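# Swap two tube racks between lab and reception via window

## Task

Two robots share the job: r1 begins in the laboratory and r2 in the reception; the connecting door is locked, but an open service window links the rooms. End with the green rack standing on the reception table with every one of its tubes still inside, and the grey rack standing on the lab bench. Neither rack nor any tube may ever reach the floor, or the task fails. Both robots must release their loads and back away at the end; anything that stays in place only because a robot holds or props it is not counted. No robot may topple or finish leaning, or the task fails.

## Robot and tools

Robots. r1 and r2 are identical Hello Robot Stretch 4 units: an omni-wheel base, a lift that slides up a mast, a telescoping arm pointing forward, a wrist with yaw, pitch and roll, and a two-finger gripper. Each is about 1.6 m tall; the base rim reaches at most 0.23 m from the base origin. Each has four cameras: r1_head_camera, r1_head_left_camera, r1_head_right_camera, r1_wrist_camera, and the same four names starting with r2_.

Frames. Every robot reports in its own base frame: origin on the floor below the base centre, x ahead, y to the left, z up. hand_pose is the point between the open fingertips (link pinch) in that frame; its printed value may be slightly wrong. With all wrist joints at 0 the hand axes line up with the base axes. The odometry frame is where the base frame was when the scene began. Because each robot uses its own frames, only the camera images, lidar_m and wrist_depth_mm reveal where the two robots sit relative to each other.

execute_actions. Argument "actions" is a list holding one action or none (empty list only returns state and pictures). An action is an object keyed by "r1" and/or "r2". Under a robot you may give "base", "joints", or both, plus optional "pace" and "contact_limits"; or give "end_of_arm" by itself. Everything in one action starts at once and may finish at different moments.
- "base": exactly one relative move from where the base last measured itself: {"translate_m": d} straight ahead, metres, forward positive, -2 to 2; {"strafe_m": d} sideways, metres, left positive, -2 to 2; {"rotate_rad": d} turn in place, radians, counter-clockwise positive, -3.2 to 3.2.
- "joints": absolute targets by name, each a single number: lift_m 0 to 1.2 (m); arm_m 0 to 0.55 (m, extension); wrist_yaw_rad -1.134 to 4.276 (0 straight ahead, positive turns left, 3.14 tucked back; past 3.4 the arm may block it); wrist_pitch_rad -1.117 to 4.259 (0 level, 1.57 pointing down); wrist_roll_rad -1.117 to 4.259 (0 fingers level, positive turns clockwise seen from behind); gripper_m -0.038 to 0.141 (fingertip gap in m; negative squeezes the tips together). A target beyond range is clipped and noted; other bad values or unknown keys reject the whole call.
- "pace": "slow", "default", "fast" or "max"; base top speed 0.1/0.3/0.4/0.6 m/s and turn 1/2/3/4 rad/s respectively, reduced when the lift is above 0.2 m (down to 0.3 m/s and 1 rad/s at 1.2 m).
- "contact_limits": {"arm_m": value} from 0 (gentlest) to 0.75 (firmest), default 0.5; the arm stops when it pushes that hard.
- "end_of_arm": "enable_torque" revives wrist or gripper motors that shut off.
Optional "cameras": list of camera names or "all"; omitted or null means all, [] means none. A single action lasts at most 15 s. A joint or base you omit may keep driving toward its former target.

Other tools. wait(seconds 0 to 10) lets time pass and returns state and pictures. zoom_image(camera, region [x0,y0,x1,y1] in pixels, top-left origin, at most 504 by 504) enlarges part of that camera's latest full picture. read_manual gives only licence text. finished_scene(scene) ends the scene irreversibly after the robots hold the last command, and reports success.

Result lines. base_status and joint_status describe how each motion ended: "done" (for the base, wheels turned the commanded amount, slip included), "off_target" (resting away from target, maybe still pushing), "contact_stop_at_<key>" (blocked; that part goes slack, a lift may sink, a base may roll), "limit_stop_at_<name>" (built-in limit; limit_stop_at_tilt means leaning over 6 degrees and lift, arm and wheels go slack; limit_stop_at_own_body means about to hit itself, often with wrist pitched up below -0.2 and rolled), "time_out", "torque_fault" (a wrist or gripper motor overloaded and went limp until enable_torque). Slack parts hold again once commanded. on_its_own lists what the call didn't command; "held at" is the held target, not the position. joint_positions, base_odometry (wheel-based; heading -3.142 to 3.142, left positive), turned_by_wheels vs turned_by_imu (a gap over about 0.1 rad means a hit or slip), base_tilt in degrees (forward/right positive, constant bias up to 1.5), motor_effort in percent with peak in brackets (gripper effort shows firm grips at targets of 0 or more; a load raises wrist pitch effort; wheel positive turns the base right). lidar_m: 12 distances in m, sector 1 straight ahead, then counter-clockwise (4 left, 7 behind, 10 right); "-" is nothing seen or closer than 0.25 m; it misses glass, thin legs, much behind. wrist_depth_mm: 7x7 grid of depths, 100 to 2000 mm, "-" unknown.

Gripping. Close to a gap below the object width; tighter squeezes harder and draws the object inward. Gripper reading and "done" do not prove a grasp. Stuck fingertips: raise the lift.

Cautions. Robots pressing on each other fails everything; once bases touch, even millimetres more is hard pressing, and no line reports contact. Two robots given the same move can differ by up to 3 cm per metre, so shared carrying is risky. More than 1 kg held with arm_m above 0.2 while driving or turning, especially fast, can tip a robot; so can strong pulls with the gripper high. Over about 2 kg in a level gripper faults the wrist. Unfold at start with lift_m 0.4 and wrist_yaw_rad 0 together. After a call reports a stop, later calls in the same reply are skipped. Avoid drops, slams and hard pushes; objects may occasionally be nudged by outside disturbances. Camera calibration (intrinsics and base-to-camera transforms) is supplied and may be slightly off.

Each tool is called after ">>>" as name([rows], argument=value, ...), one row to a line, values as JSON.

## Session

>>> execute_actions(actions=[])

Scene clock: 0.00 s.
r1.base_odometry: x=+0.000 y=+0.000 heading=+0.000 (m, m, rad; r1's odometry frame)
r1.turned_by_wheels: +0.000 (rad since the last result)
r1.turned_by_imu: +0.000 (rad since the last result)
r1.base_tilt: forward=+0.1 right=-0.1 (deg)
r1.lidar_m: 1.11 1.23 1.75 1.02 0.91 0.85 0.97 1.13 1.13 1.25 1.97 2.15
r1.base_status: not commanded
r1.joint_positions: lift_m=+0.166 arm_m=+0.001 wrist_yaw_rad=+3.112 wrist_pitch_rad=-0.002 wrist_roll_rad=+0.006 gripper_m=+0.057
r1.joint_status: not commanded
r1.motor_effort: lift_m=+18 arm_m=+0 wrist_yaw_rad=+1 wrist_pitch_rad=-9 wrist_roll_rad=+0 gripper_m=-4 wheel_0=+0 wheel_1=+0 wheel_2=+0 (%)
r1.hand_pose: x=-0.1141 y=+0.0958 z=+0.3444 quat_wxyz=(+0.015, +0.001, +0.003, +1.000) (m; r1's base frame)
r1.wrist_depth_mm: - 139 1336 1205 1025 891 809 / - 128 1281 1182 1008 878 798 / - 126 186 1160 991 854 798 / 111 134 236 1118 960 842 778 / 1078 1281 1308 1098 946 820 768 / 1138 1336 1205 1078 917 820 759 / 1008 891 931 1008 188 809 741
r2.base_odometry: x=+0.000 y=+0.000 heading=+0.000 (m, m, rad; r2's odometry frame)
r2.turned_by_wheels: +0.000 (rad since the last result)
r2.turned_by_imu: +0.000 (rad since the last result)
r2.base_tilt: forward=+0.3 right=+0.2 (deg)
r2.lidar_m: 1.66 1.07 1.05 1.73 2.39 1.26 1.02 1.02 1.18 1.10 1.10 1.27
r2.base_status: not commanded
r2.joint_positions: lift_m=+0.221 arm_m=+0.000 wrist_yaw_rad=+3.058 wrist_pitch_rad=-0.014 wrist_roll_rad=+0.000 gripper_m=+0.057
r2.joint_status: not commanded
r2.motor_effort: lift_m=+19 arm_m=-1 wrist_yaw_rad=+1 wrist_pitch_rad=-6 wrist_roll_rad=-1 gripper_m=-4 wheel_0=+0 wheel_1=+0 wheel_2=+0 (%)
r2.hand_pose: x=-0.1091 y=+0.1111 z=+0.4030 quat_wxyz=(+0.042, +0.007, +0.000, +0.999) (m; r2's base frame)
r2.wrist_depth_mm: 131 258 1182 1366 1537 1808 - / 116 138 1182 1308 1499 1808 - / 116 139 1182 1308 1537 1756 - / 133 173 1182 1336 1499 1708 - / 976 1078 1160 1336 221 1618 1464 / 991 1060 196 1182 1042 1008 976 / 991 946 991 - 878 778 768
pictures: r1_head_camera, r1_head_left_camera, r1_head_right_camera, r1_wrist_camera, r2_head_camera, r2_head_left_camera, r2_head_right_camera, r2_wrist_camera
Images, in order (width x height): r1_head_camera 420x560, r1_head_left_camera 420x672, r1_head_right_camera 420x672, r1_wrist_camera 616x392, r2_head_camera 420x560, r2_head_left_camera 420x672, r2_head_right_camera 420x672, r2_wrist_camera 616x392.

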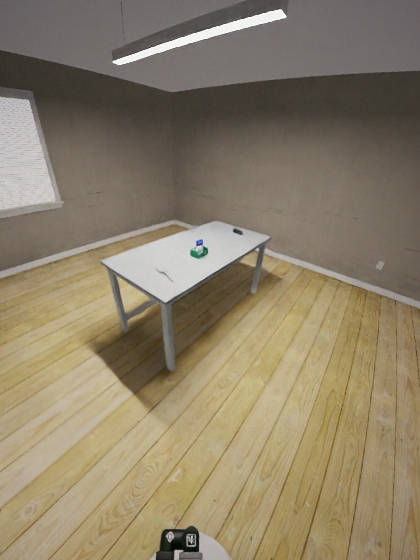

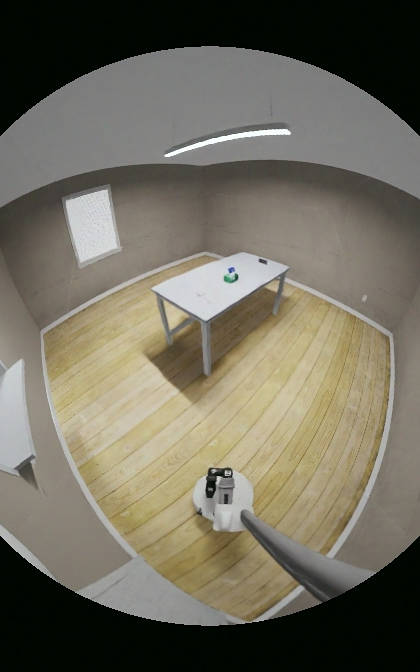

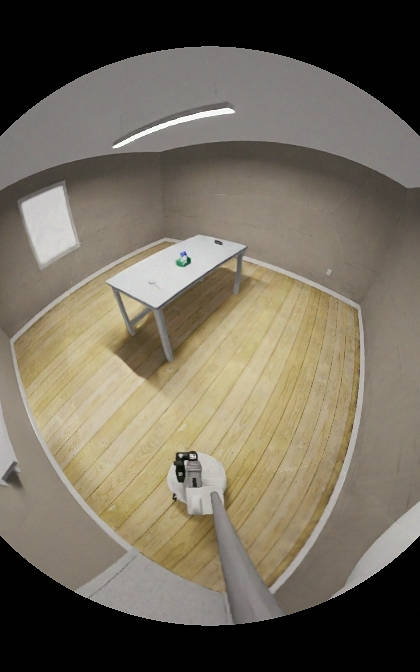

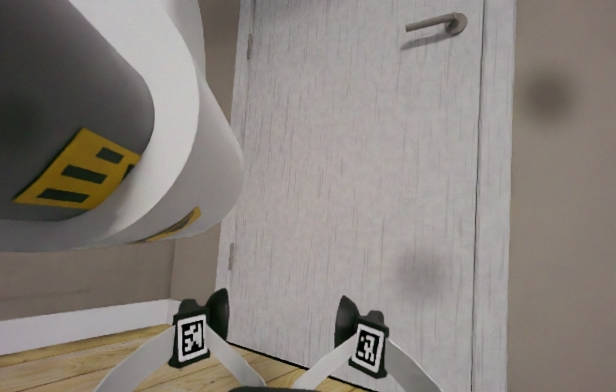

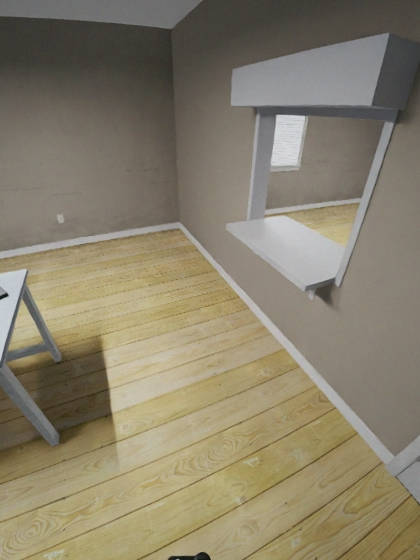

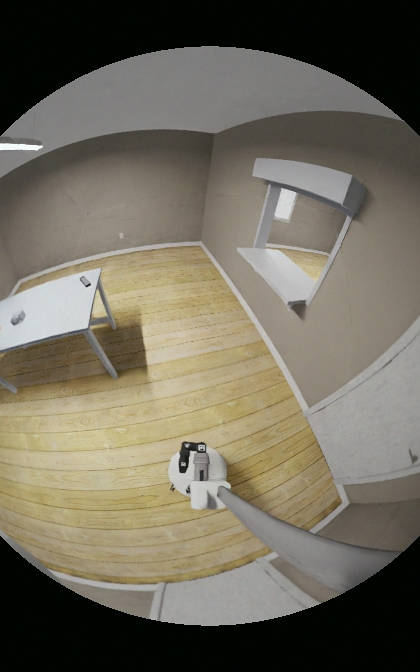

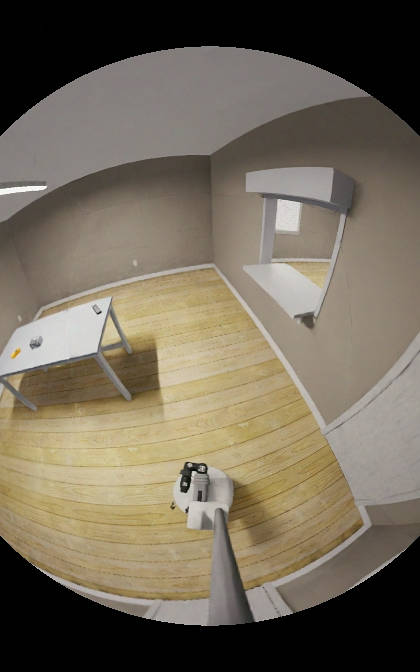

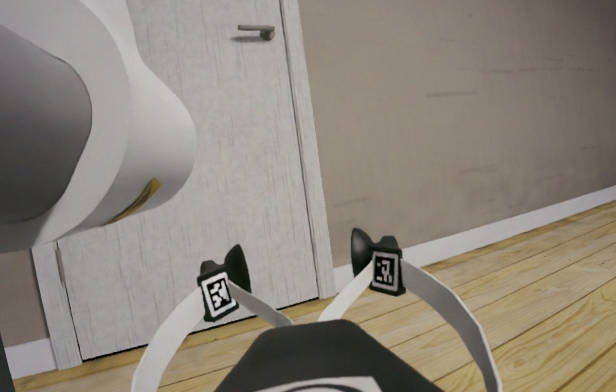

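>>> zoom_image(camera="r1_head_camera", region=[90, 200, 290, 320])

>>> execute_actions([
  {"r1":{"joints":{"lift_m":0.75,"wrist_yaw_rad":0,"gripper_m":0.12}},"r2":{"base":{"rotate_rad":0.9},"joints":{"lift_m":0.75,"wrist_yaw_rad":0,"gripper_m":0.12}}},
], cameras=["r1_head_camera","r1_wrist_camera","r2_head_camera","r2_wrist_camera"])

Region (90, 200, 290, 320) of r1_head_camera's 420x560 image, scaled by 2.520, with more detail than that image has; it fills the top 302 rows of this view, and the rest is white.

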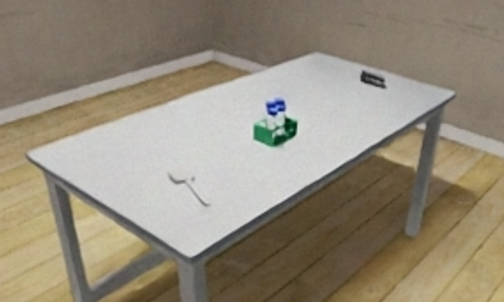

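Scene clock: 4.47 s.
r1.base_odometry: x=+0.000 y=+0.000 heading=+0.000 (m, m, rad; r1's odometry frame)
r1.turned_by_wheels: +0.000 (rad since the last result)
r1.turned_by_imu: -0.001 (rad since the last result)
r1.base_tilt: forward=+0.2 right=+0.0 (deg)
r1.lidar_m: 1.08 1.22 1.74 1.02 0.91 0.86 0.98 1.17 1.13 1.29 1.98 2.14
r1.base_status: not commanded
r1.joint_positions: lift_m=+0.750 arm_m=+0.001 wrist_yaw_rad=+0.000 wrist_pitch_rad=-0.002 wrist_roll_rad=+0.006 gripper_m=+0.120
r1.joint_status: all done
r1.motor_effort: lift_m=+21(22) arm_m=+0(0) wrist_yaw_rad=-1(6) wrist_pitch_rad=-8(10) wrist_roll_rad=+1(1) gripper_m=-3(4) wheel_0=+0(0) wheel_1=+0(0) wheel_2=+0(0) (%)
r1.hand_pose: x=+0.4603 y=-0.0873 z=+0.9285 quat_wxyz=(+1.000, +0.003, -0.001, +0.000) (m; r1's base frame)
r1.wrist_depth_mm: - - - - - - - / - - - - - - - / - - - - - - - / - - - - - - - / - - - - - - - / - 216 1042 1430 1921 - - / - 842 1863 - 194 - -
r2.base_odometry: x=+0.000 y=+0.000 heading=+0.900 (m, m, rad; r2's odometry frame)
r2.turned_by_wheels: +0.900 (rad since the last result)
r2.turned_by_imu: +0.907 (rad since the last result)
r2.base_tilt: forward=+0.3 right=+0.3 (deg)
r2.lidar_m: 1.06 1.39 3.14 1.44 1.05 1.02 1.09 1.15 1.11 1.20 1.38 1.67
r2.base_status: done
r2.joint_positions: lift_m=+0.750 arm_m=+0.000 wrist_yaw_rad=+0.000 wrist_pitch_rad=-0.014 wrist_roll_rad=+0.000 gripper_m=+0.120
r2.joint_status: all done
r2.motor_effort: lift_m=+23(23) arm_m=-1(1) wrist_yaw_rad=+0(5) wrist_pitch_rad=-8(8) wrist_roll_rad=+0(0) gripper_m=-2(2) wheel_0=-1(6) wheel_1=-1(9) wheel_2=-1(6) (%)
r2.hand_pose: x=+0.4596 y=-0.0873 z=+0.9319 quat_wxyz=(+1.000, +0.000, -0.007, +0.000) (m; r2's base frame)
r2.wrist_depth_mm: - - - - - - - / - - - - - - - / - - - - - - - / - - - - - - - / 1661 1397 1182 1060 1138 - - / - - 976 878 - - - / - - - - 1756 1708 1618
pictures: r1_head_camera, r1_wrist_camera, r2_head_camera, r2_wrist_camera
camera_calibration (this result's frames):
r1_wrist_camera: T_world_to_cam=[[-0.064824, -0.9974, 0.0314839, -0.10218], [0.0956358, -0.0376145, -0.994705, 0.949826], [0.993303, -0.0614698, 0.0978255, -0.336378], [0, 0, 0, 1]] pos_world=[0.236665, -0.0868645, 0.980921]
r2_wrist_camera: T_world_to_cam=[[-0.0289792, -0.995062, -0.0949354, 0.010852], [-0.0293306, 0.0957809, -0.99497, 0.997094], [0.99915, -0.0260489, -0.0319614, -0.205629], [0, 0, 0, 1]] pos_world=[0.235014, -0.0900605, 0.986537]
Images, in order (width x height): r1_head_camera 420x560, r1_wrist_camera 616x392, r2_head_camera 420x560, r2_wrist_camera 616x392.

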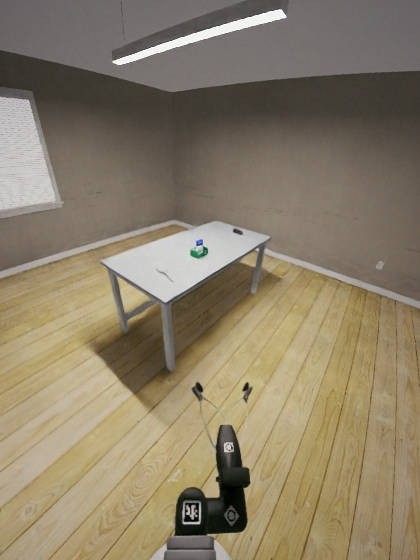

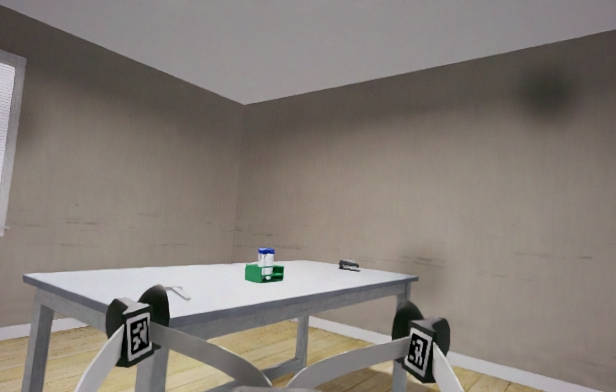

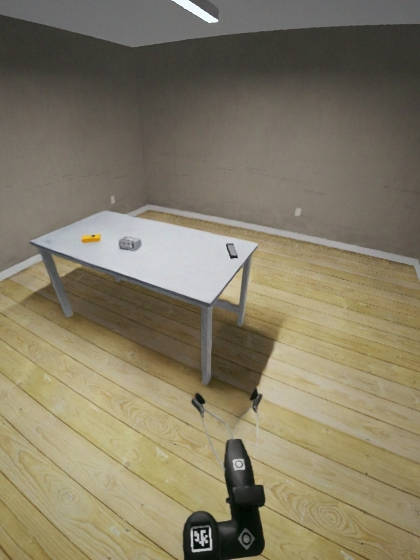

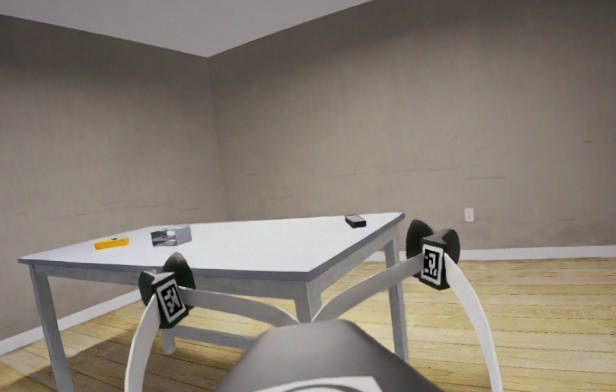

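>>> execute_actions([
  {"r1":{"base":{"rotate_rad":0.86}},"r2":{"base":{"rotate_rad":-0.57}}},
], cameras=[])

>>> execute_actions([
  {"r1":{"base":{"strafe_m":-1.2},"pace":"fast"},"r2":{"base":{"strafe_m":1.32},"pace":"fast"}},
], cameras=[])

>>> execute_actions([
  {"r1":{"base":{"translate_m":0.3},"joints":{"wrist_pitch_rad":0.3}},"r2":{"base":{"translate_m":0.42},"joints":{"wrist_pitch_rad":0.3}}},
], cameras=["r1_head_camera","r1_wrist_camera","r2_head_camera","r2_wrist_camera"])

Scene clock: 12.53 s.
r1.base_odometry: x=+0.000 y=+0.000 heading=+0.860 (m, m, rad; r1's odometry frame)
r1.turned_by_wheels: +0.860 (rad since the last result)
r1.turned_by_imu: +0.864 (rad since the last result)
r1.base_tilt: forward=+0.3 right=+0.0 (deg)
r1.lidar_m: 3.56 1.01 0.94 0.84 0.89 1.22 1.14 1.18 1.60 3.36 1.20 1.08
r1.base_status: done
r1.joint_positions: lift_m=+0.750 arm_m=+0.001 wrist_yaw_rad=+0.000 wrist_pitch_rad=-0.002 wrist_roll_rad=+0.006 gripper_m=+0.120
r1.joint_status: not commanded
r1.motor_effort: lift_m=+21(22) arm_m=+0(0) wrist_yaw_rad=+0(1) wrist_pitch_rad=-8(7) wrist_roll_rad=+0(0) gripper_m=+0(0) wheel_0=-1(4) wheel_1=+0(5) wheel_2=+0(7) (%)
r1.hand_pose: x=+0.4603 y=-0.0874 z=+0.9285 quat_wxyz=(+1.000, +0.003, -0.001, +0.000) (m; r1's base frame)
r1.wrist_depth_mm: 1537 - - - - - - / 1537 - - - - - - / 1576 - - - - - - / 1618 - - - - - - / 1618 - - - - - - / 1661 216 - - - - 1336 / 1661 - - - 194 - 866
r2.base_odometry: x=+0.000 y=+0.000 heading=+0.330 (m, m, rad; r2's odometry frame)
r2.turned_by_wheels: -0.570 (rad since the last result)
r2.turned_by_imu: -0.578 (rad since the last result)
r2.base_tilt: forward=+0.3 right=+0.2 (deg)
r2.lidar_m: 3.69 1.05 1.35 3.13 1.52 1.07 1.00 1.08 1.16 1.09 1.16 1.33
r2.base_status: done
r2.joint_positions: lift_m=+0.750 arm_m=+0.000 wrist_yaw_rad=+0.000 wrist_pitch_rad=-0.014 wrist_roll_rad=+0.000 gripper_m=+0.120
r2.joint_status: not commanded
r2.motor_effort: lift_m=+22(23) arm_m=-1(1) wrist_yaw_rad=+2(1) wrist_pitch_rad=-7(10) wrist_roll_rad=+2(0) gripper_m=-1(3) wheel_0=-1(5) wheel_1=-1(5) wheel_2=-1(4) (%)
r2.hand_pose: x=+0.4595 y=-0.0875 z=+0.9319 quat_wxyz=(+1.000, +0.000, -0.007, +0.000) (m; r2's base frame)
r2.wrist_depth_mm: - - - - - 1863 - / - - - - - 1863 - / - - - - - - 1576 / - - - - - - 1397 / - - - - - 1921 1499 / 866 1182 - - - - 1576 / - 1983 - - 1863 1708 1537
pictures: none
No camera images: the call's "cameras" was empty. Leave "cameras" out to get every camera's image.

Scene clock: 17.17 s.
r1.base_odometry: x=+0.909 y=-0.783 heading=+0.860 (m, m, rad; r1's odometry frame)
r1.turned_by_wheels: +0.000 (rad since the last result)
r1.turned_by_imu: -0.003 (rad since the last result)
r1.base_tilt: forward=+0.2 right=+0.0 (deg)
r1.lidar_m: 0.86 0.88 2.05 2.06 1.68 1.20 1.10 1.13 1.55 2.18 1.27 0.91
r1.base_status: done
r1.joint_positions: lift_m=+0.750 arm_m=+0.001 wrist_yaw_rad=+0.000 wrist_pitch_rad=-0.002 wrist_roll_rad=+0.006 gripper_m=+0.120
r1.joint_status: not commanded
r1.motor_effort: lift_m=+21(21) arm_m=+0(0) wrist_yaw_rad=+0(0) wrist_pitch_rad=-8(6) wrist_roll_rad=+1(0) gripper_m=+0(0) wheel_0=+1(9) wheel_1=-1(10) wheel_2=+0(1) (%)
r1.hand_pose: x=+0.4603 y=-0.0874 z=+0.9286 quat_wxyz=(+1.000, +0.003, -0.001, +0.000) (m; r1's base frame)
r1.wrist_depth_mm: - - - - - - - / - - - - - - - / - - - - - - - / - - - - - - - / - - - - - - - / 842 216 960 878 1098 1229 - / 621 597 603 615 194 668 732
r2.base_odometry: x=-0.427 y=+1.249 heading=+0.330 (m, m, rad; r2's odometry frame)
r2.turned_by_wheels: +0.000 (rad since the last result)
r2.turned_by_imu: +0.002 (rad since the last result)
r2.base_tilt: forward=+0.3 right=+0.2 (deg)
r2.lidar_m: 0.91 1.00 1.94 1.82 1.49 1.09 1.02 1.09 1.50 2.42 2.42 0.94
r2.base_status: done
r2.joint_positions: lift_m=+0.750 arm_m=+0.000 wrist_yaw_rad=+0.000 wrist_pitch_rad=-0.014 wrist_roll_rad=+0.000 gripper_m=+0.120
r2.joint_status: not commanded
r2.motor_effort: lift_m=+22(22) arm_m=-1(1) wrist_yaw_rad=+1(2) wrist_pitch_rad=-7(9) wrist_roll_rad=+1(2) gripper_m=-2(1) wheel_0=-1(12) wheel_1=+1(10) wheel_2=-1(1) (%)
r2.hand_pose: x=+0.4596 y=-0.0874 z=+0.9319 quat_wxyz=(+1.000, +0.000, -0.007, +0.000) (m; r2's base frame)
r2.wrist_depth_mm: - - - - - - - / - - - - - - - / - - - - - - - / - - - - - - - / - 1397 1182 991 750 778 788 / 750 707 715 723 778 1983 - / - 1983 - - 1921 1618 1661
pictures: none
No camera images: the call's "cameras" was empty. Leave "cameras" out to get every camera's image.

Scene clock: 20.03 s.
r1.base_odometry: x=+1.105 y=-0.556 heading=+0.860 (m, m, rad; r1's odometry frame)
r1.turned_by_wheels: +0.000 (rad since the last result)
r1.turned_by_imu: -0.002 (rad since the last result)
r1.base_tilt: forward=+0.3 right=-0.1 (deg)
r1.lidar_m: 0.53 0.57 2.02 1.98 2.14 1.51 1.42 1.45 1.94 2.17 0.84 0.59
r1.base_status: done
r1.joint_positions: lift_m=+0.750 arm_m=+0.001 wrist_yaw_rad=+0.000 wrist_pitch_rad=+0.302 wrist_roll_rad=+0.006 gripper_m=+0.120
r1.joint_status: all done
r1.motor_effort: lift_m=+21(21) arm_m=+0(0) wrist_yaw_rad=+0(0) wrist_pitch_rad=-8(5) wrist_roll_rad=-1(1) gripper_m=-2(1) wheel_0=-1(4) wheel_1=+1(2) wheel_2=+1(9) (%)
r1.hand_pose: x=+0.4472 y=-0.0874 z=+0.8422 quat_wxyz=(+0.989, +0.003, +0.150, +0.000) (m; r1's base frame)
r1.wrist_depth_mm: - - - - - - - / - - - - - - - / - - - - - - - / 707 759 820 585 976 1078 - / 469 492 517 544 574 603 647 / 353 216 375 389 402 424 439 / 397 397 357 407 193 373 424
r2.base_odometry: x=-0.030 y=+1.385 heading=+0.330 (m, m, rad; r2's odometry frame)
r2.turned_by_wheels: +0.000 (rad since the last result)
r2.turned_by_imu: -0.002 (rad since the last result)
r2.base_tilt: forward=+0.3 right=+0.2 (deg)
r2.lidar_m: 0.51 0.54 0.74 1.83 1.92 1.53 1.44 1.52 2.08 2.27 0.74 0.55
r2.base_status: done
r2.joint_positions: lift_m=+0.750 arm_m=+0.000 wrist_yaw_rad=+0.000 wrist_pitch_rad=+0.302 wrist_roll_rad=+0.000 gripper_m=+0.120
r2.joint_status: all done
r2.motor_effort: lift_m=+22(22) arm_m=-1(1) wrist_yaw_rad=+2(1) wrist_pitch_rad=-4(6) wrist_roll_rad=-2(2) gripper_m=-2(2) wheel_0=-1(5) wheel_1=+0(3) wheel_2=+1(9) (%)
r2.hand_pose: x=+0.4465 y=-0.0874 z=+0.8422 quat_wxyz=(+0.989, +0.000, +0.150, +0.000) (m; r2's base frame)
r2.wrist_depth_mm: - - - - - - - / - - - - - - - / - - 904 768 741 676 634 / 544 597 549 521 488 455 436 / 445 427 407 384 340 345 349 / 334 329 332 334 399 1229 1281 / 389 798 1255 - 1205 1160 1118
pictures: r1_head_camera, r1_wrist_camera, r2_head_camera, r2_wrist_camera
camera_calibration (this result's frames):
r1_wrist_camera: T_world_to_cam=[[-0.0527348, -0.997378, 0.0495538, -0.121029], [-0.206296, -0.0376718, -0.977764, 0.986053], [0.977068, -0.061785, -0.203768, -0.0537166], [0, 0, 0, 1]] pos_world=[0.249521, -0.0868839, 0.959179]
r2_wrist_camera: T_world_to_cam=[[-0.057358, -0.995049, -0.0811632, 0.00293053], [-0.336539, 0.0958098, -0.936783, 0.995692], [0.939921, -0.0264174, -0.340368, 0.0906902], [0, 0, 0, 1]] pos_world=[0.250016, -0.0900852, 0.963853]
Images, in order (width x height): r1_head_camera 420x560, r1_wrist_camera 616x392, r2_head_camera 420x560, r2_wrist_camera 616x392.

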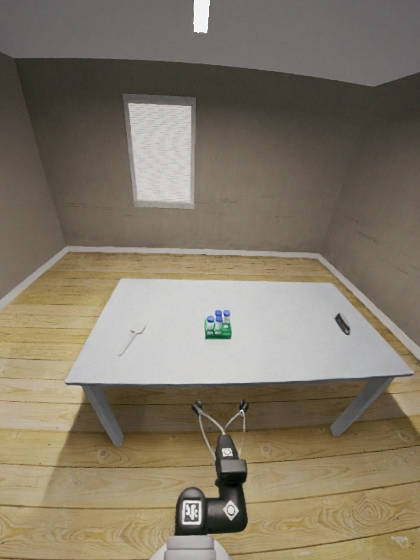

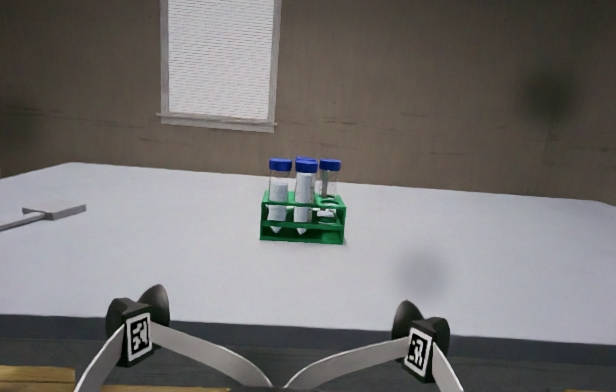

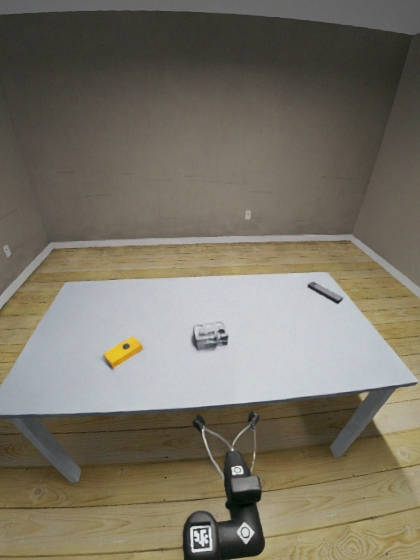

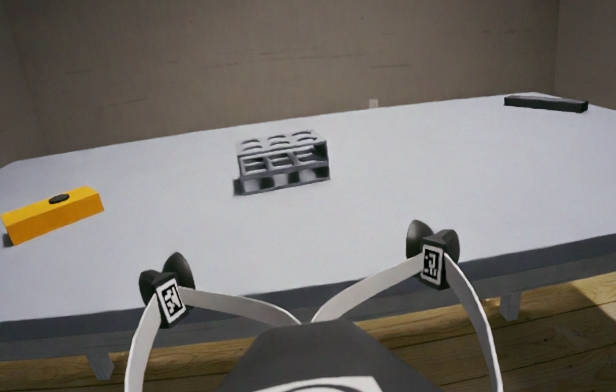

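>>> execute_actions([
  {"r1":{"base":{"strafe_m":-0.02},"joints":{"arm_m":0.2,"gripper_m":0.141,"lift_m":0.71}},"r2":{"joints":{"arm_m":0.2,"gripper_m":0.141,"lift_m":0.71}}},
], cameras=["r1_head_camera","r1_wrist_camera","r2_head_camera","r2_wrist_camera"])

Scene clock: 25.23 s.
r1.base_odometry: x=+1.120 y=-0.569 heading=+0.860 (m, m, rad; r1's odometry frame)
r1.turned_by_wheels: +0.000 (rad since the last result)
r1.turned_by_imu: -0.001 (rad since the last result)
r1.base_tilt: forward=+0.2 right=-0.1 (deg)
r1.lidar_m: 0.55 0.58 2.02 1.99 2.09 1.51 1.40 1.45 1.97 2.14 0.85 0.61
r1.base_status: done
r1.joint_positions: lift_m=+0.710 arm_m=+0.199 wrist_yaw_rad=+0.000 wrist_pitch_rad=+0.302 wrist_roll_rad=+0.006 gripper_m=+0.141
r1.joint_status: all done
r1.motor_effort: lift_m=+15(20) arm_m=+7(9) wrist_yaw_rad=+1(1) wrist_pitch_rad=-7(6) wrist_roll_rad=+1(0) gripper_m=-1(1) wheel_0=+1(7) wheel_1=+0(7) wheel_2=+0(2) (%)
r1.hand_pose: x=+0.6450 y=-0.0874 z=+0.8027 quat_wxyz=(+0.989, +0.003, +0.150, +0.000) (m; r1's base frame)
r1.wrist_depth_mm: - - - - - - - / - - - - - - - / - - - - - - - / 564 603 574 421 768 854 - / 375 392 377 382 452 480 512 / 281 206 298 310 320 336 351 / 224 213 216 231 227 247 268
r2.base_odometry: x=-0.030 y=+1.385 heading=+0.330 (m, m, rad; r2's odometry frame)
r2.turned_by_wheels: +0.000 (rad since the last result)
r2.turned_by_imu: -0.002 (rad since the last result)
r2.base_tilt: forward=+0.4 right=+0.2 (deg)
r2.lidar_m: 0.51 0.54 0.76 1.83 1.92 1.53 1.43 1.52 2.07 2.28 0.76 0.53
r2.base_status: not commanded
r2.joint_positions: lift_m=+0.710 arm_m=+0.199 wrist_yaw_rad=+0.000 wrist_pitch_rad=+0.302 wrist_roll_rad=+0.000 gripper_m=+0.141
r2.joint_status: all done
r2.motor_effort: lift_m=+15(21) arm_m=+7(7) wrist_yaw_rad=+1(2) wrist_pitch_rad=-7(7) wrist_roll_rad=-3(2) gripper_m=-2(2) wheel_0=+0(1) wheel_1=-1(0) wheel_2=+1(1) (%)
r2.hand_pose: x=+0.6452 y=-0.0874 z=+0.8027 quat_wxyz=(+0.989, +0.000, +0.150, +0.000) (m; r2's base frame)
r2.wrist_depth_mm: - - - - - - - / - - - - - - - / - - 715 430 580 530 500 / 512 477 389 370 389 359 349 / 351 338 319 306 286 247 263 / 265 208 230 228 226 215 216 / 220 209 209 - 197 186 -
pictures: r1_head_camera, r1_wrist_camera, r2_head_camera, r2_wrist_camera
camera_calibration (this result's frames):
r1_wrist_camera: T_world_to_cam=[[-0.0527307, -0.997378, 0.0495653, -0.108653], [-0.206508, -0.0376704, -0.977719, 0.988251], [0.977023, -0.0617915, -0.203981, -0.254796], [0, 0, 0, 1]] pos_world=[0.447295, -0.0868844, 0.919644]
r2_wrist_camera: T_world_to_cam=[[-0.0572253, -0.995058, -0.0811464, 0.0110623], [-0.336825, 0.0957568, -0.936685, 1.02564], [0.939827, -0.02627, -0.34064, -0.109193], [0, 0, 0, 1]] pos_world=[0.448717, -0.0900728, 0.924404]
Images, in order (width x height): r1_head_camera 420x560, r1_wrist_camera 616x392, r2_head_camera 420x560, r2_wrist_camera 616x392.

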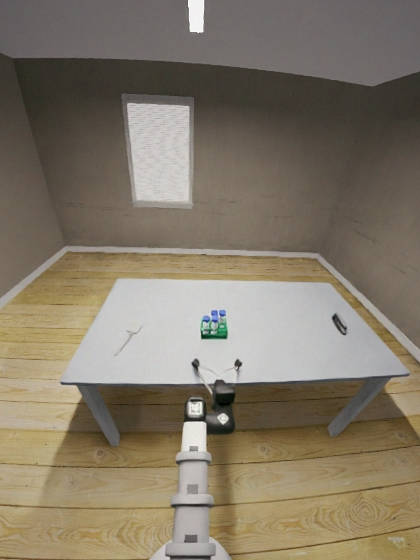

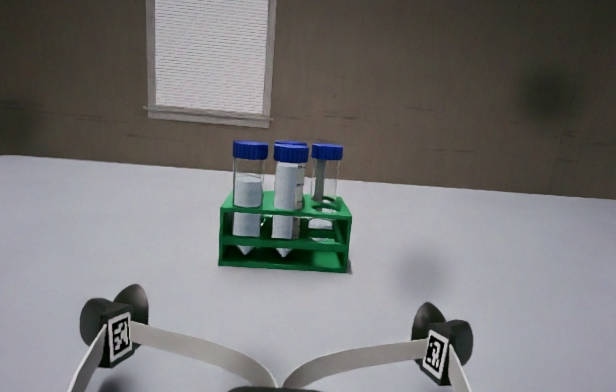

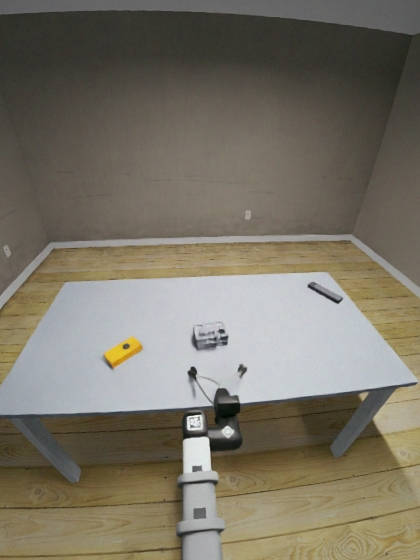

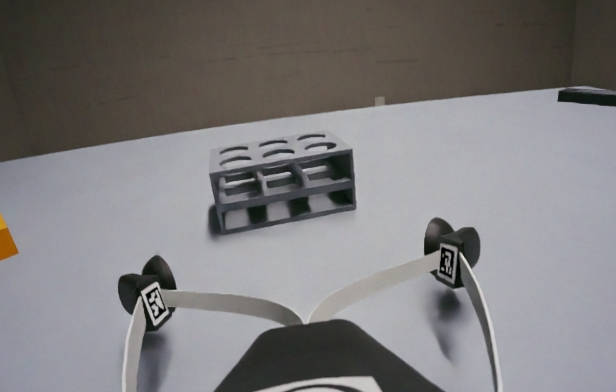

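>>> execute_actions([
  {"r1":{"joints":{"arm_m":0.3,"lift_m":0.695}},"r2":{"base":{"strafe_m":0.01},"joints":{"arm_m":0.29,"lift_m":0.695}}},
], cameras=["r1_head_camera","r1_wrist_camera","r2_head_camera","r2_wrist_camera"])

Scene clock: 28.50 s.
r1.base_odometry: x=+1.120 y=-0.569 heading=+0.860 (m, m, rad; r1's odometry frame)
r1.turned_by_wheels: +0.000 (rad since the last result)
r1.turned_by_imu: -0.001 (rad since the last result)
r1.base_tilt: forward=+0.4 right=+0.1 (deg)
r1.lidar_m: 0.57 0.58 2.02 1.98 2.13 1.52 1.40 1.47 1.96 2.14 0.86 0.61
r1.base_status: not commanded
r1.joint_positions: lift_m=+0.695 arm_m=+0.299 wrist_yaw_rad=+0.000 wrist_pitch_rad=+0.302 wrist_roll_rad=+0.006 gripper_m=+0.141
r1.joint_status: all done
r1.motor_effort: lift_m=+14(14) arm_m=+8(10) wrist_yaw_rad=+0(2) wrist_pitch_rad=-7(6) wrist_roll_rad=+1(0) gripper_m=+0(4) wheel_0=+1(1) wheel_1=+0(0) wheel_2=+0(0) (%)
r1.hand_pose: x=+0.7450 y=-0.0874 z=+0.7877 quat_wxyz=(+0.989, +0.003, +0.150, +0.000) (m; r1's base frame)
r1.wrist_depth_mm: - - - - - - - / - - - - - - - / - - - - - - - / 504 539 462 303 691 768 - / 338 351 274 279 387 433 459 / 254 206 270 278 286 303 317 / 203 193 195 208 206 223 241
r2.base_odometry: x=-0.033 y=+1.394 heading=+0.330 (m, m, rad; r2's odometry frame)
r2.turned_by_wheels: +0.000 (rad since the last result)
r2.turned_by_imu: -0.001 (rad since the last result)
r2.base_tilt: forward=+0.3 right=+0.2 (deg)
r2.lidar_m: 0.52 0.53 0.72 1.81 1.91 1.53 1.44 1.51 2.08 2.31 0.75 0.55
r2.base_status: done
r2.joint_positions: lift_m=+0.695 arm_m=+0.289 wrist_yaw_rad=+0.000 wrist_pitch_rad=+0.302 wrist_roll_rad=+0.000 gripper_m=+0.141
r2.joint_status: all done
r2.motor_effort: lift_m=+15(16) arm_m=+6(7) wrist_yaw_rad=+2(2) wrist_pitch_rad=-6(7) wrist_roll_rad=-1(1) gripper_m=-4(2) wheel_0=+2(8) wheel_1=+0(4) wheel_2=+0(0) (%)
r2.hand_pose: x=+0.7352 y=-0.0874 z=+0.7878 quat_wxyz=(+0.989, +0.000, +0.150, +0.000) (m; r2's base frame)
r2.wrist_depth_mm: - - - - - - - / - - - - - - - / - - 647 569 517 480 452 / 469 433 289 276 319 327 314 / 317 304 265 267 258 226 237 / 240 208 208 163 204 194 191 / 199 189 189 - 177 168 -
pictures: r1_head_camera, r1_wrist_camera, r2_head_camera, r2_wrist_camera
camera_calibration (this result's frames):
r1_wrist_camera: T_world_to_cam=[[-0.0527861, -0.997375, 0.0495651, -0.10261], [-0.20651, -0.0376588, -0.97772, 0.994259], [0.97702, -0.0618457, -0.20398, -0.355574], [0, 0, 0, 1]] pos_world=[0.547311, -0.0868887, 0.904662]
r2_wrist_camera: T_world_to_cam=[[-0.0574221, -0.995047, -0.0811486, 0.0150899], [-0.336767, 0.0958243, -0.936699, 1.04192], [0.939836, -0.0264591, -0.340601, -0.198897], [0, 0, 0, 1]] pos_world=[0.53868, -0.0900887, 0.909445]
Images, in order (width x height): r1_head_camera 420x560, r1_wrist_camera 616x392, r2_head_camera 420x560, r2_wrist_camera 616x392.

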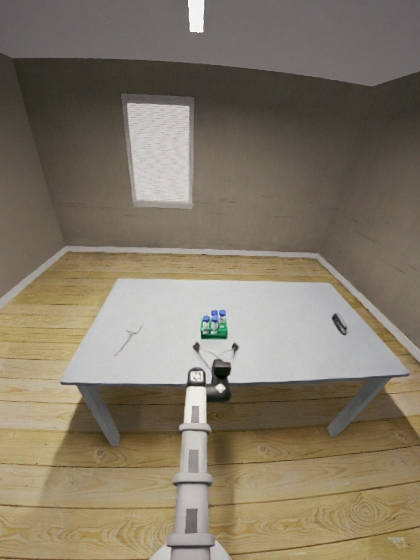

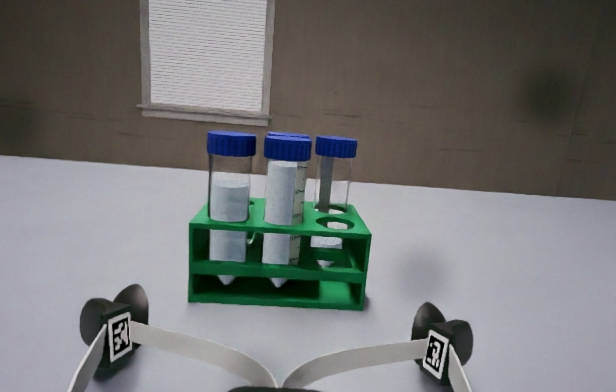

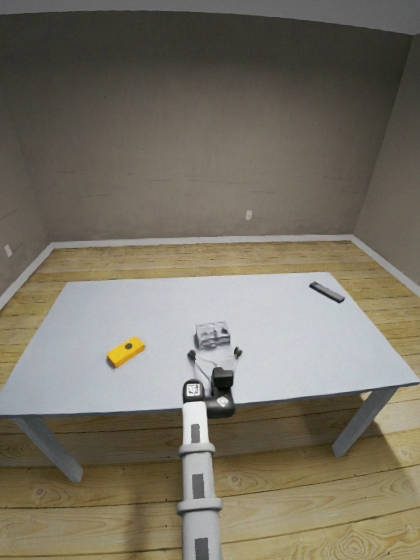

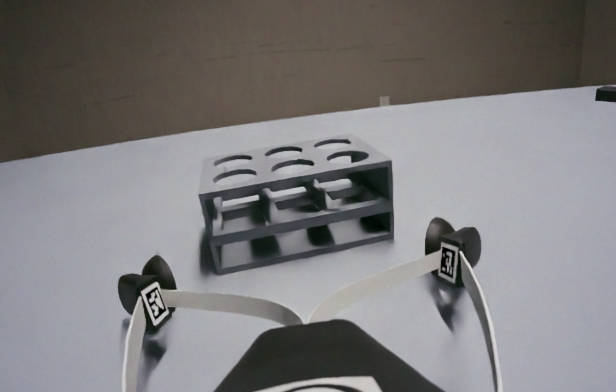

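>>> execute_actions([
  {"r1":{"joints":{"arm_m":0.39},"pace":"slow"},"r2":{"joints":{"arm_m":0.37},"pace":"slow"}},
], cameras=["r1_head_camera","r1_wrist_camera","r2_head_camera","r2_wrist_camera"])

Scene clock: 31.97 s.
r1.base_odometry: x=+1.120 y=-0.569 heading=+0.860 (m, m, rad; r1's odometry frame)
r1.turned_by_wheels: +0.000 (rad since the last result)
r1.turned_by_imu: -0.001 (rad since the last result)
r1.base_tilt: forward=+0.3 right=-0.1 (deg)
r1.lidar_m: 0.54 0.57 2.03 1.99 2.10 1.50 1.39 1.44 1.92 2.14 0.84 0.59
r1.base_status: not commanded
r1.joint_positions: lift_m=+0.695 arm_m=+0.389 wrist_yaw_rad=+0.000 wrist_pitch_rad=+0.302 wrist_roll_rad=+0.006 gripper_m=+0.141
r1.joint_status: all done
r1.motor_effort: lift_m=+14(15) arm_m=+8(8) wrist_yaw_rad=+2(1) wrist_pitch_rad=-8(6) wrist_roll_rad=+0(0) gripper_m=+0(1) wheel_0=+1(1) wheel_1=+0(0) wheel_2=+0(0) (%)
r1.hand_pose: x=+0.8349 y=-0.0874 z=+0.7877 quat_wxyz=(+0.989, +0.003, +0.150, +0.000) (m; r1's base frame)
r1.wrist_depth_mm: - - - - - - - / - - - - - - - / - - - - - - - / 508 525 512 189 676 - - / 338 347 189 208 399 433 459 / 252 197 193 198 211 303 317 / 202 191 187 189 193 222 239
r2.base_odometry: x=-0.033 y=+1.394 heading=+0.330 (m, m, rad; r2's odometry frame)
r2.turned_by_wheels: +0.000 (rad since the last result)
r2.turned_by_imu: -0.001 (rad since the last result)
r2.base_tilt: forward=+0.3 right=+0.2 (deg)
r2.lidar_m: 0.49 0.53 0.74 1.81 1.92 1.53 1.44 1.53 2.07 2.31 0.74 0.54
r2.base_status: not commanded
r2.joint_positions: lift_m=+0.695 arm_m=+0.369 wrist_yaw_rad=+0.000 wrist_pitch_rad=+0.302 wrist_roll_rad=+0.000 gripper_m=+0.141
r2.joint_status: all done
r2.motor_effort: lift_m=+15(15) arm_m=+7(6) wrist_yaw_rad=+2(2) wrist_pitch_rad=-6(8) wrist_roll_rad=-1(2) gripper_m=-1(3) wheel_0=+1(2) wheel_1=+1(1) wheel_2=+0(0) (%)
r2.hand_pose: x=+0.8151 y=-0.0875 z=+0.7878 quat_wxyz=(+0.989, +0.000, +0.150, +0.000) (m; r2's base frame)
r2.wrist_depth_mm: - - - - - - - / - - - - - - - / - - 647 574 521 480 452 / 469 430 251 223 220 327 314 / 319 304 217 224 204 225 237 / 240 210 194 162 204 194 191 / 199 189 188 - 178 168 -
pictures: r1_head_camera, r1_wrist_camera, r2_head_camera, r2_wrist_camera
camera_calibration (this result's frames):
r1_wrist_camera: T_world_to_cam=[[-0.0527854, -0.997375, 0.0495654, -0.0978631], [-0.20651, -0.0376592, -0.97772, 1.01283], [0.97702, -0.0618451, -0.20398, -0.443444], [0, 0, 0, 1]] pos_world=[0.637248, -0.0868886, 0.904662]
r2_wrist_camera: T_world_to_cam=[[-0.0574442, -0.995045, -0.0811508, 0.019695], [-0.336728, 0.0958329, -0.936713, 1.06884], [0.939848, -0.0264829, -0.340564, -0.274081], [0, 0, 0, 1]] pos_world=[0.618633, -0.0900907, 0.909448]
Images, in order (width x height): r1_head_camera 420x560, r1_wrist_camera 616x392, r2_head_camera 420x560, r2_wrist_camera 616x392.

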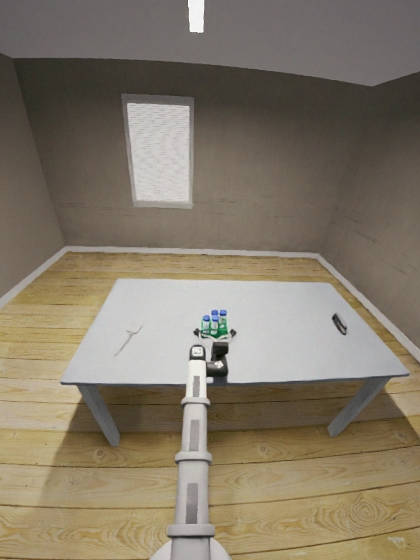

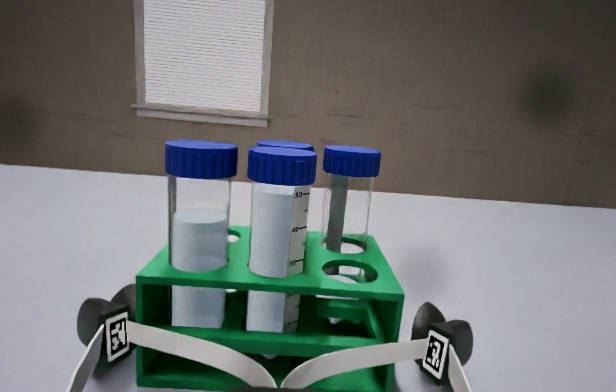

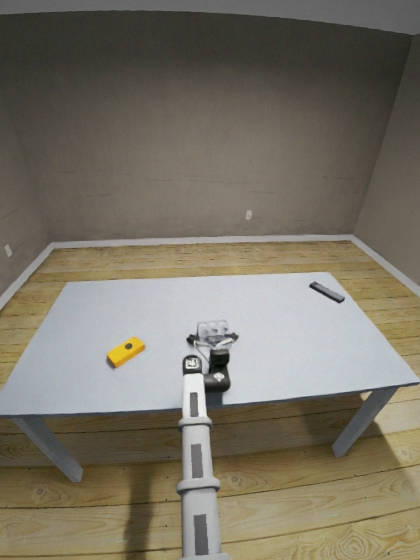

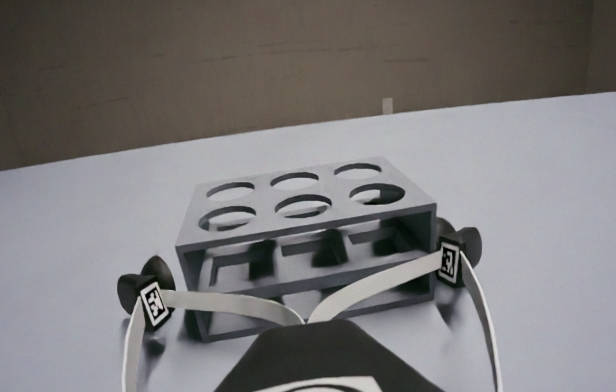

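>>> execute_actions([
  {"r1":{"joints":{"arm_m":0.40,"gripper_m":0.06},"pace":"slow"},"r2":{"joints":{"arm_m":0.38,"gripper_m":0.06},"pace":"slow"}},
], cameras=["r1_wrist_camera","r2_wrist_camera"])

>>> execute_actions([
  {"r1":{"joints":{"lift_m":0.73},"pace":"slow"},"r2":{"joints":{"lift_m":0.73},"pace":"slow"}},
], cameras=["r1_wrist_camera","r2_wrist_camera"])

Scene clock: 39.60 s.
r1.base_odometry: x=+1.120 y=-0.569 heading=+0.860 (m, m, rad; r1's odometry frame)
r1.turned_by_wheels: +0.000 (rad since the last result)
r1.turned_by_imu: -0.002 (rad since the last result)
r1.base_tilt: forward=+0.3 right=-0.1 (deg)
r1.lidar_m: 0.56 0.58 1.99 2.00 2.14 1.51 1.41 1.46 1.95 2.14 0.82 0.61
r1.base_status: not commanded
r1.joint_positions: lift_m=+0.695 arm_m=+0.399 wrist_yaw_rad=+0.000 wrist_pitch_rad=+0.306 wrist_roll_rad=+0.006 gripper_m=+0.061
r1.joint_status: all done
r1.motor_effort: lift_m=+15(15) arm_m=+7(4) wrist_yaw_rad=+0(1) wrist_pitch_rad=-18(17) wrist_roll_rad=+0(0) gripper_m=-26(25) wheel_0=+1(1) wheel_1=+0(0) wheel_2=+0(0) (%)
r1.hand_pose: x=+0.8447 y=-0.0874 z=+0.7867 quat_wxyz=(+0.988, +0.003, +0.152, +0.000) (m; r1's base frame)
r1.wrist_depth_mm: - - - - - - - / - - - - - - - / - - 171 202 - - - / 492 508 564 167 654 - - / 329 338 171 172 373 421 445 / 248 177 175 175 205 297 310 / 155 167 171 179 175 171 236
r2.base_odometry: x=-0.033 y=+1.394 heading=+0.330 (m, m, rad; r2's odometry frame)
r2.turned_by_wheels: +0.000 (rad since the last result)
r2.turned_by_imu: -0.003 (rad since the last result)
r2.base_tilt: forward=+0.4 right=+0.2 (deg)
r2.lidar_m: 0.52 0.54 0.74 1.82 1.94 1.51 1.45 1.51 2.06 2.30 0.74 0.54
r2.base_status: not commanded
r2.joint_positions: lift_m=+0.695 arm_m=+0.379 wrist_yaw_rad=+0.000 wrist_pitch_rad=+0.303 wrist_roll_rad=+0.000 gripper_m=+0.060
r2.joint_status: all done
r2.motor_effort: lift_m=+15(15) arm_m=+6(6) wrist_yaw_rad=+2(2) wrist_pitch_rad=-8(10) wrist_roll_rad=-2(0) gripper_m=-24(22) wheel_0=+3(2) wheel_1=+1(0) wheel_2=+0(0) (%)
r2.hand_pose: x=+0.8251 y=-0.0875 z=+0.7874 quat_wxyz=(+0.989, +0.000, +0.151, +0.000) (m; r2's base frame)
r2.wrist_depth_mm: - - - - - - - / - - - - - - - / - - 634 569 512 477 445 / 462 424 235 211 205 324 309 / 315 287 207 212 193 191 235 / 237 176 177 178 187 187 - / 189 186 179 - 176 167 -
pictures: r1_wrist_camera, r2_wrist_camera
camera_calibration (this result's frames):
r1_wrist_camera: T_world_to_cam=[[-0.0524023, -0.997386, 0.0497454, -0.0977046], [-0.20983, -0.0377048, -0.977011, 1.01611], [0.976333, -0.0616357, -0.207305, -0.449984], [0, 0, 0, 1]] pos_world=[0.647425, -0.0868719, 0.904331]
r2_wrist_camera: T_world_to_cam=[[-0.0577257, -0.995035, -0.0810806, 0.0203639], [-0.337858, 0.095895, -0.936299, 1.07246], [0.939425, -0.0266547, -0.341716, -0.2823], [0, 0, 0, 1]] pos_world=[0.628714, -0.0901051, 0.909326]
Images, in order (width x height): r1_wrist_camera 616x392, r2_wrist_camera 616x392.

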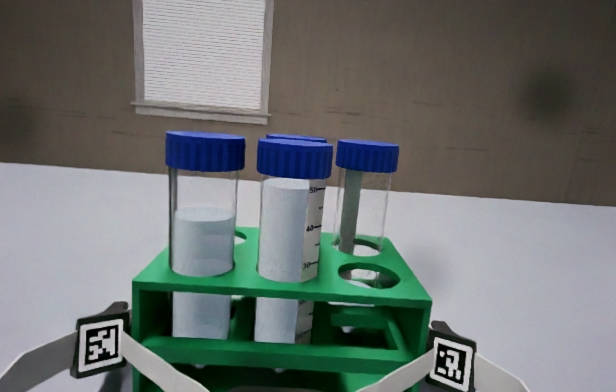

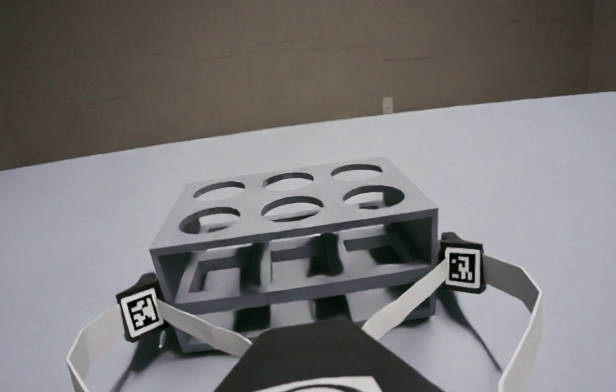

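Scene clock: 40.73 s.
r1.base_odometry: x=+1.120 y=-0.569 heading=+0.860 (m, m, rad; r1's odometry frame)
r1.turned_by_wheels: +0.000 (rad since the last result)
r1.turned_by_imu: +0.000 (rad since the last result)
r1.base_tilt: forward=+0.2 right=+0.0 (deg)
r1.lidar_m: 0.54 0.57 2.03 1.99 2.12 1.52 1.40 1.45 1.94 2.13 0.84 0.59
r1.base_status: not commanded
r1.joint_positions: lift_m=+0.730 arm_m=+0.399 wrist_yaw_rad=+0.000 wrist_pitch_rad=+0.306 wrist_roll_rad=+0.006 gripper_m=+0.061
r1.joint_status: all done
r1.motor_effort: lift_m=+23(23) arm_m=+8(7) wrist_yaw_rad=+0(0) wrist_pitch_rad=-15(18) wrist_roll_rad=+0(1) gripper_m=-24(25) wheel_0=+1(1) wheel_1=+0(0) wheel_2=+0(0) (%)
r1.hand_pose: x=+0.8447 y=-0.0874 z=+0.8210 quat_wxyz=(+0.988, +0.003, +0.152, +0.000) (m; r1's base frame)
r1.wrist_depth_mm: - - - - - - - / - - - - - - - / - - 172 202 - - - / 615 634 - 168 - - - / 407 421 171 172 462 521 559 / 307 178 175 175 205 368 382 / 156 167 171 179 174 171 294
r2.base_odometry: x=-0.033 y=+1.394 heading=+0.330 (m, m, rad; r2's odometry frame)
r2.turned_by_wheels: +0.000 (rad since the last result)
r2.turned_by_imu: +0.000 (rad since the last result)
r2.base_tilt: forward=+0.3 right=+0.2 (deg)
r2.lidar_m: 0.51 0.54 0.75 1.84 1.90 1.51 1.45 1.52 2.06 2.29 0.75 0.54
r2.base_status: not commanded
r2.joint_positions: lift_m=+0.730 arm_m=+0.379 wrist_yaw_rad=+0.000 wrist_pitch_rad=+0.303 wrist_roll_rad=+0.000 gripper_m=+0.060
r2.joint_status: all done
r2.motor_effort: lift_m=+24(24) arm_m=+6(6) wrist_yaw_rad=+2(2) wrist_pitch_rad=-9(12) wrist_roll_rad=+0(1) gripper_m=-23(23) wheel_0=+2(1) wheel_1=+0(0) wheel_2=+0(0) (%)
r2.hand_pose: x=+0.8251 y=-0.0875 z=+0.8217 quat_wxyz=(+0.989, +0.000, +0.151, +0.000) (m; r2's base frame)
r2.wrist_depth_mm: - - - - - - - / - - - - - - - / - - - - 640 591 559 / 580 530 234 211 205 402 382 / 392 355 207 213 193 191 291 / 296 177 177 179 188 234 229 / 236 232 220 - 219 208 -
pictures: r1_wrist_camera, r2_wrist_camera
camera_calibration (this result's frames):
r1_wrist_camera: T_world_to_cam=[[-0.0523914, -0.997386, 0.0497568, -0.0994305], [-0.210045, -0.0377046, -0.976964, 1.04977], [0.976287, -0.0616356, -0.20752, -0.442642], [0, 0, 0, 1]] pos_world=[0.647434, -0.0868719, 0.938677]
r2_wrist_camera: T_world_to_cam=[[-0.0577331, -0.995035, -0.0810722, 0.023142], [-0.337997, 0.0958936, -0.936249, 1.10461], [0.939375, -0.0266504, -0.341855, -0.270425], [0, 0, 0, 1]] pos_world=[0.628721, -0.0901048, 0.94362]
Images, in order (width x height): r1_wrist_camera 616x392, r2_wrist_camera 616x392.

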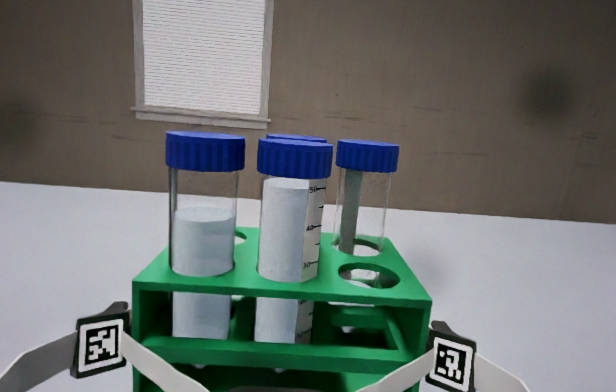

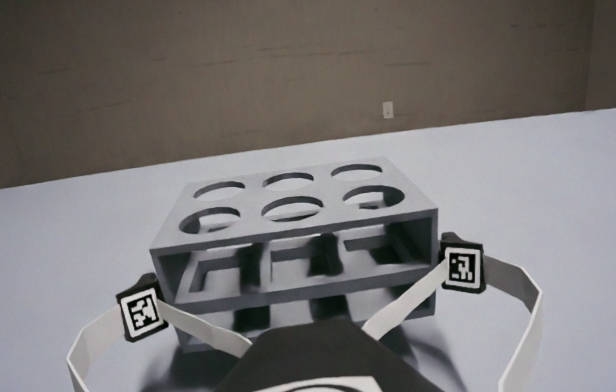

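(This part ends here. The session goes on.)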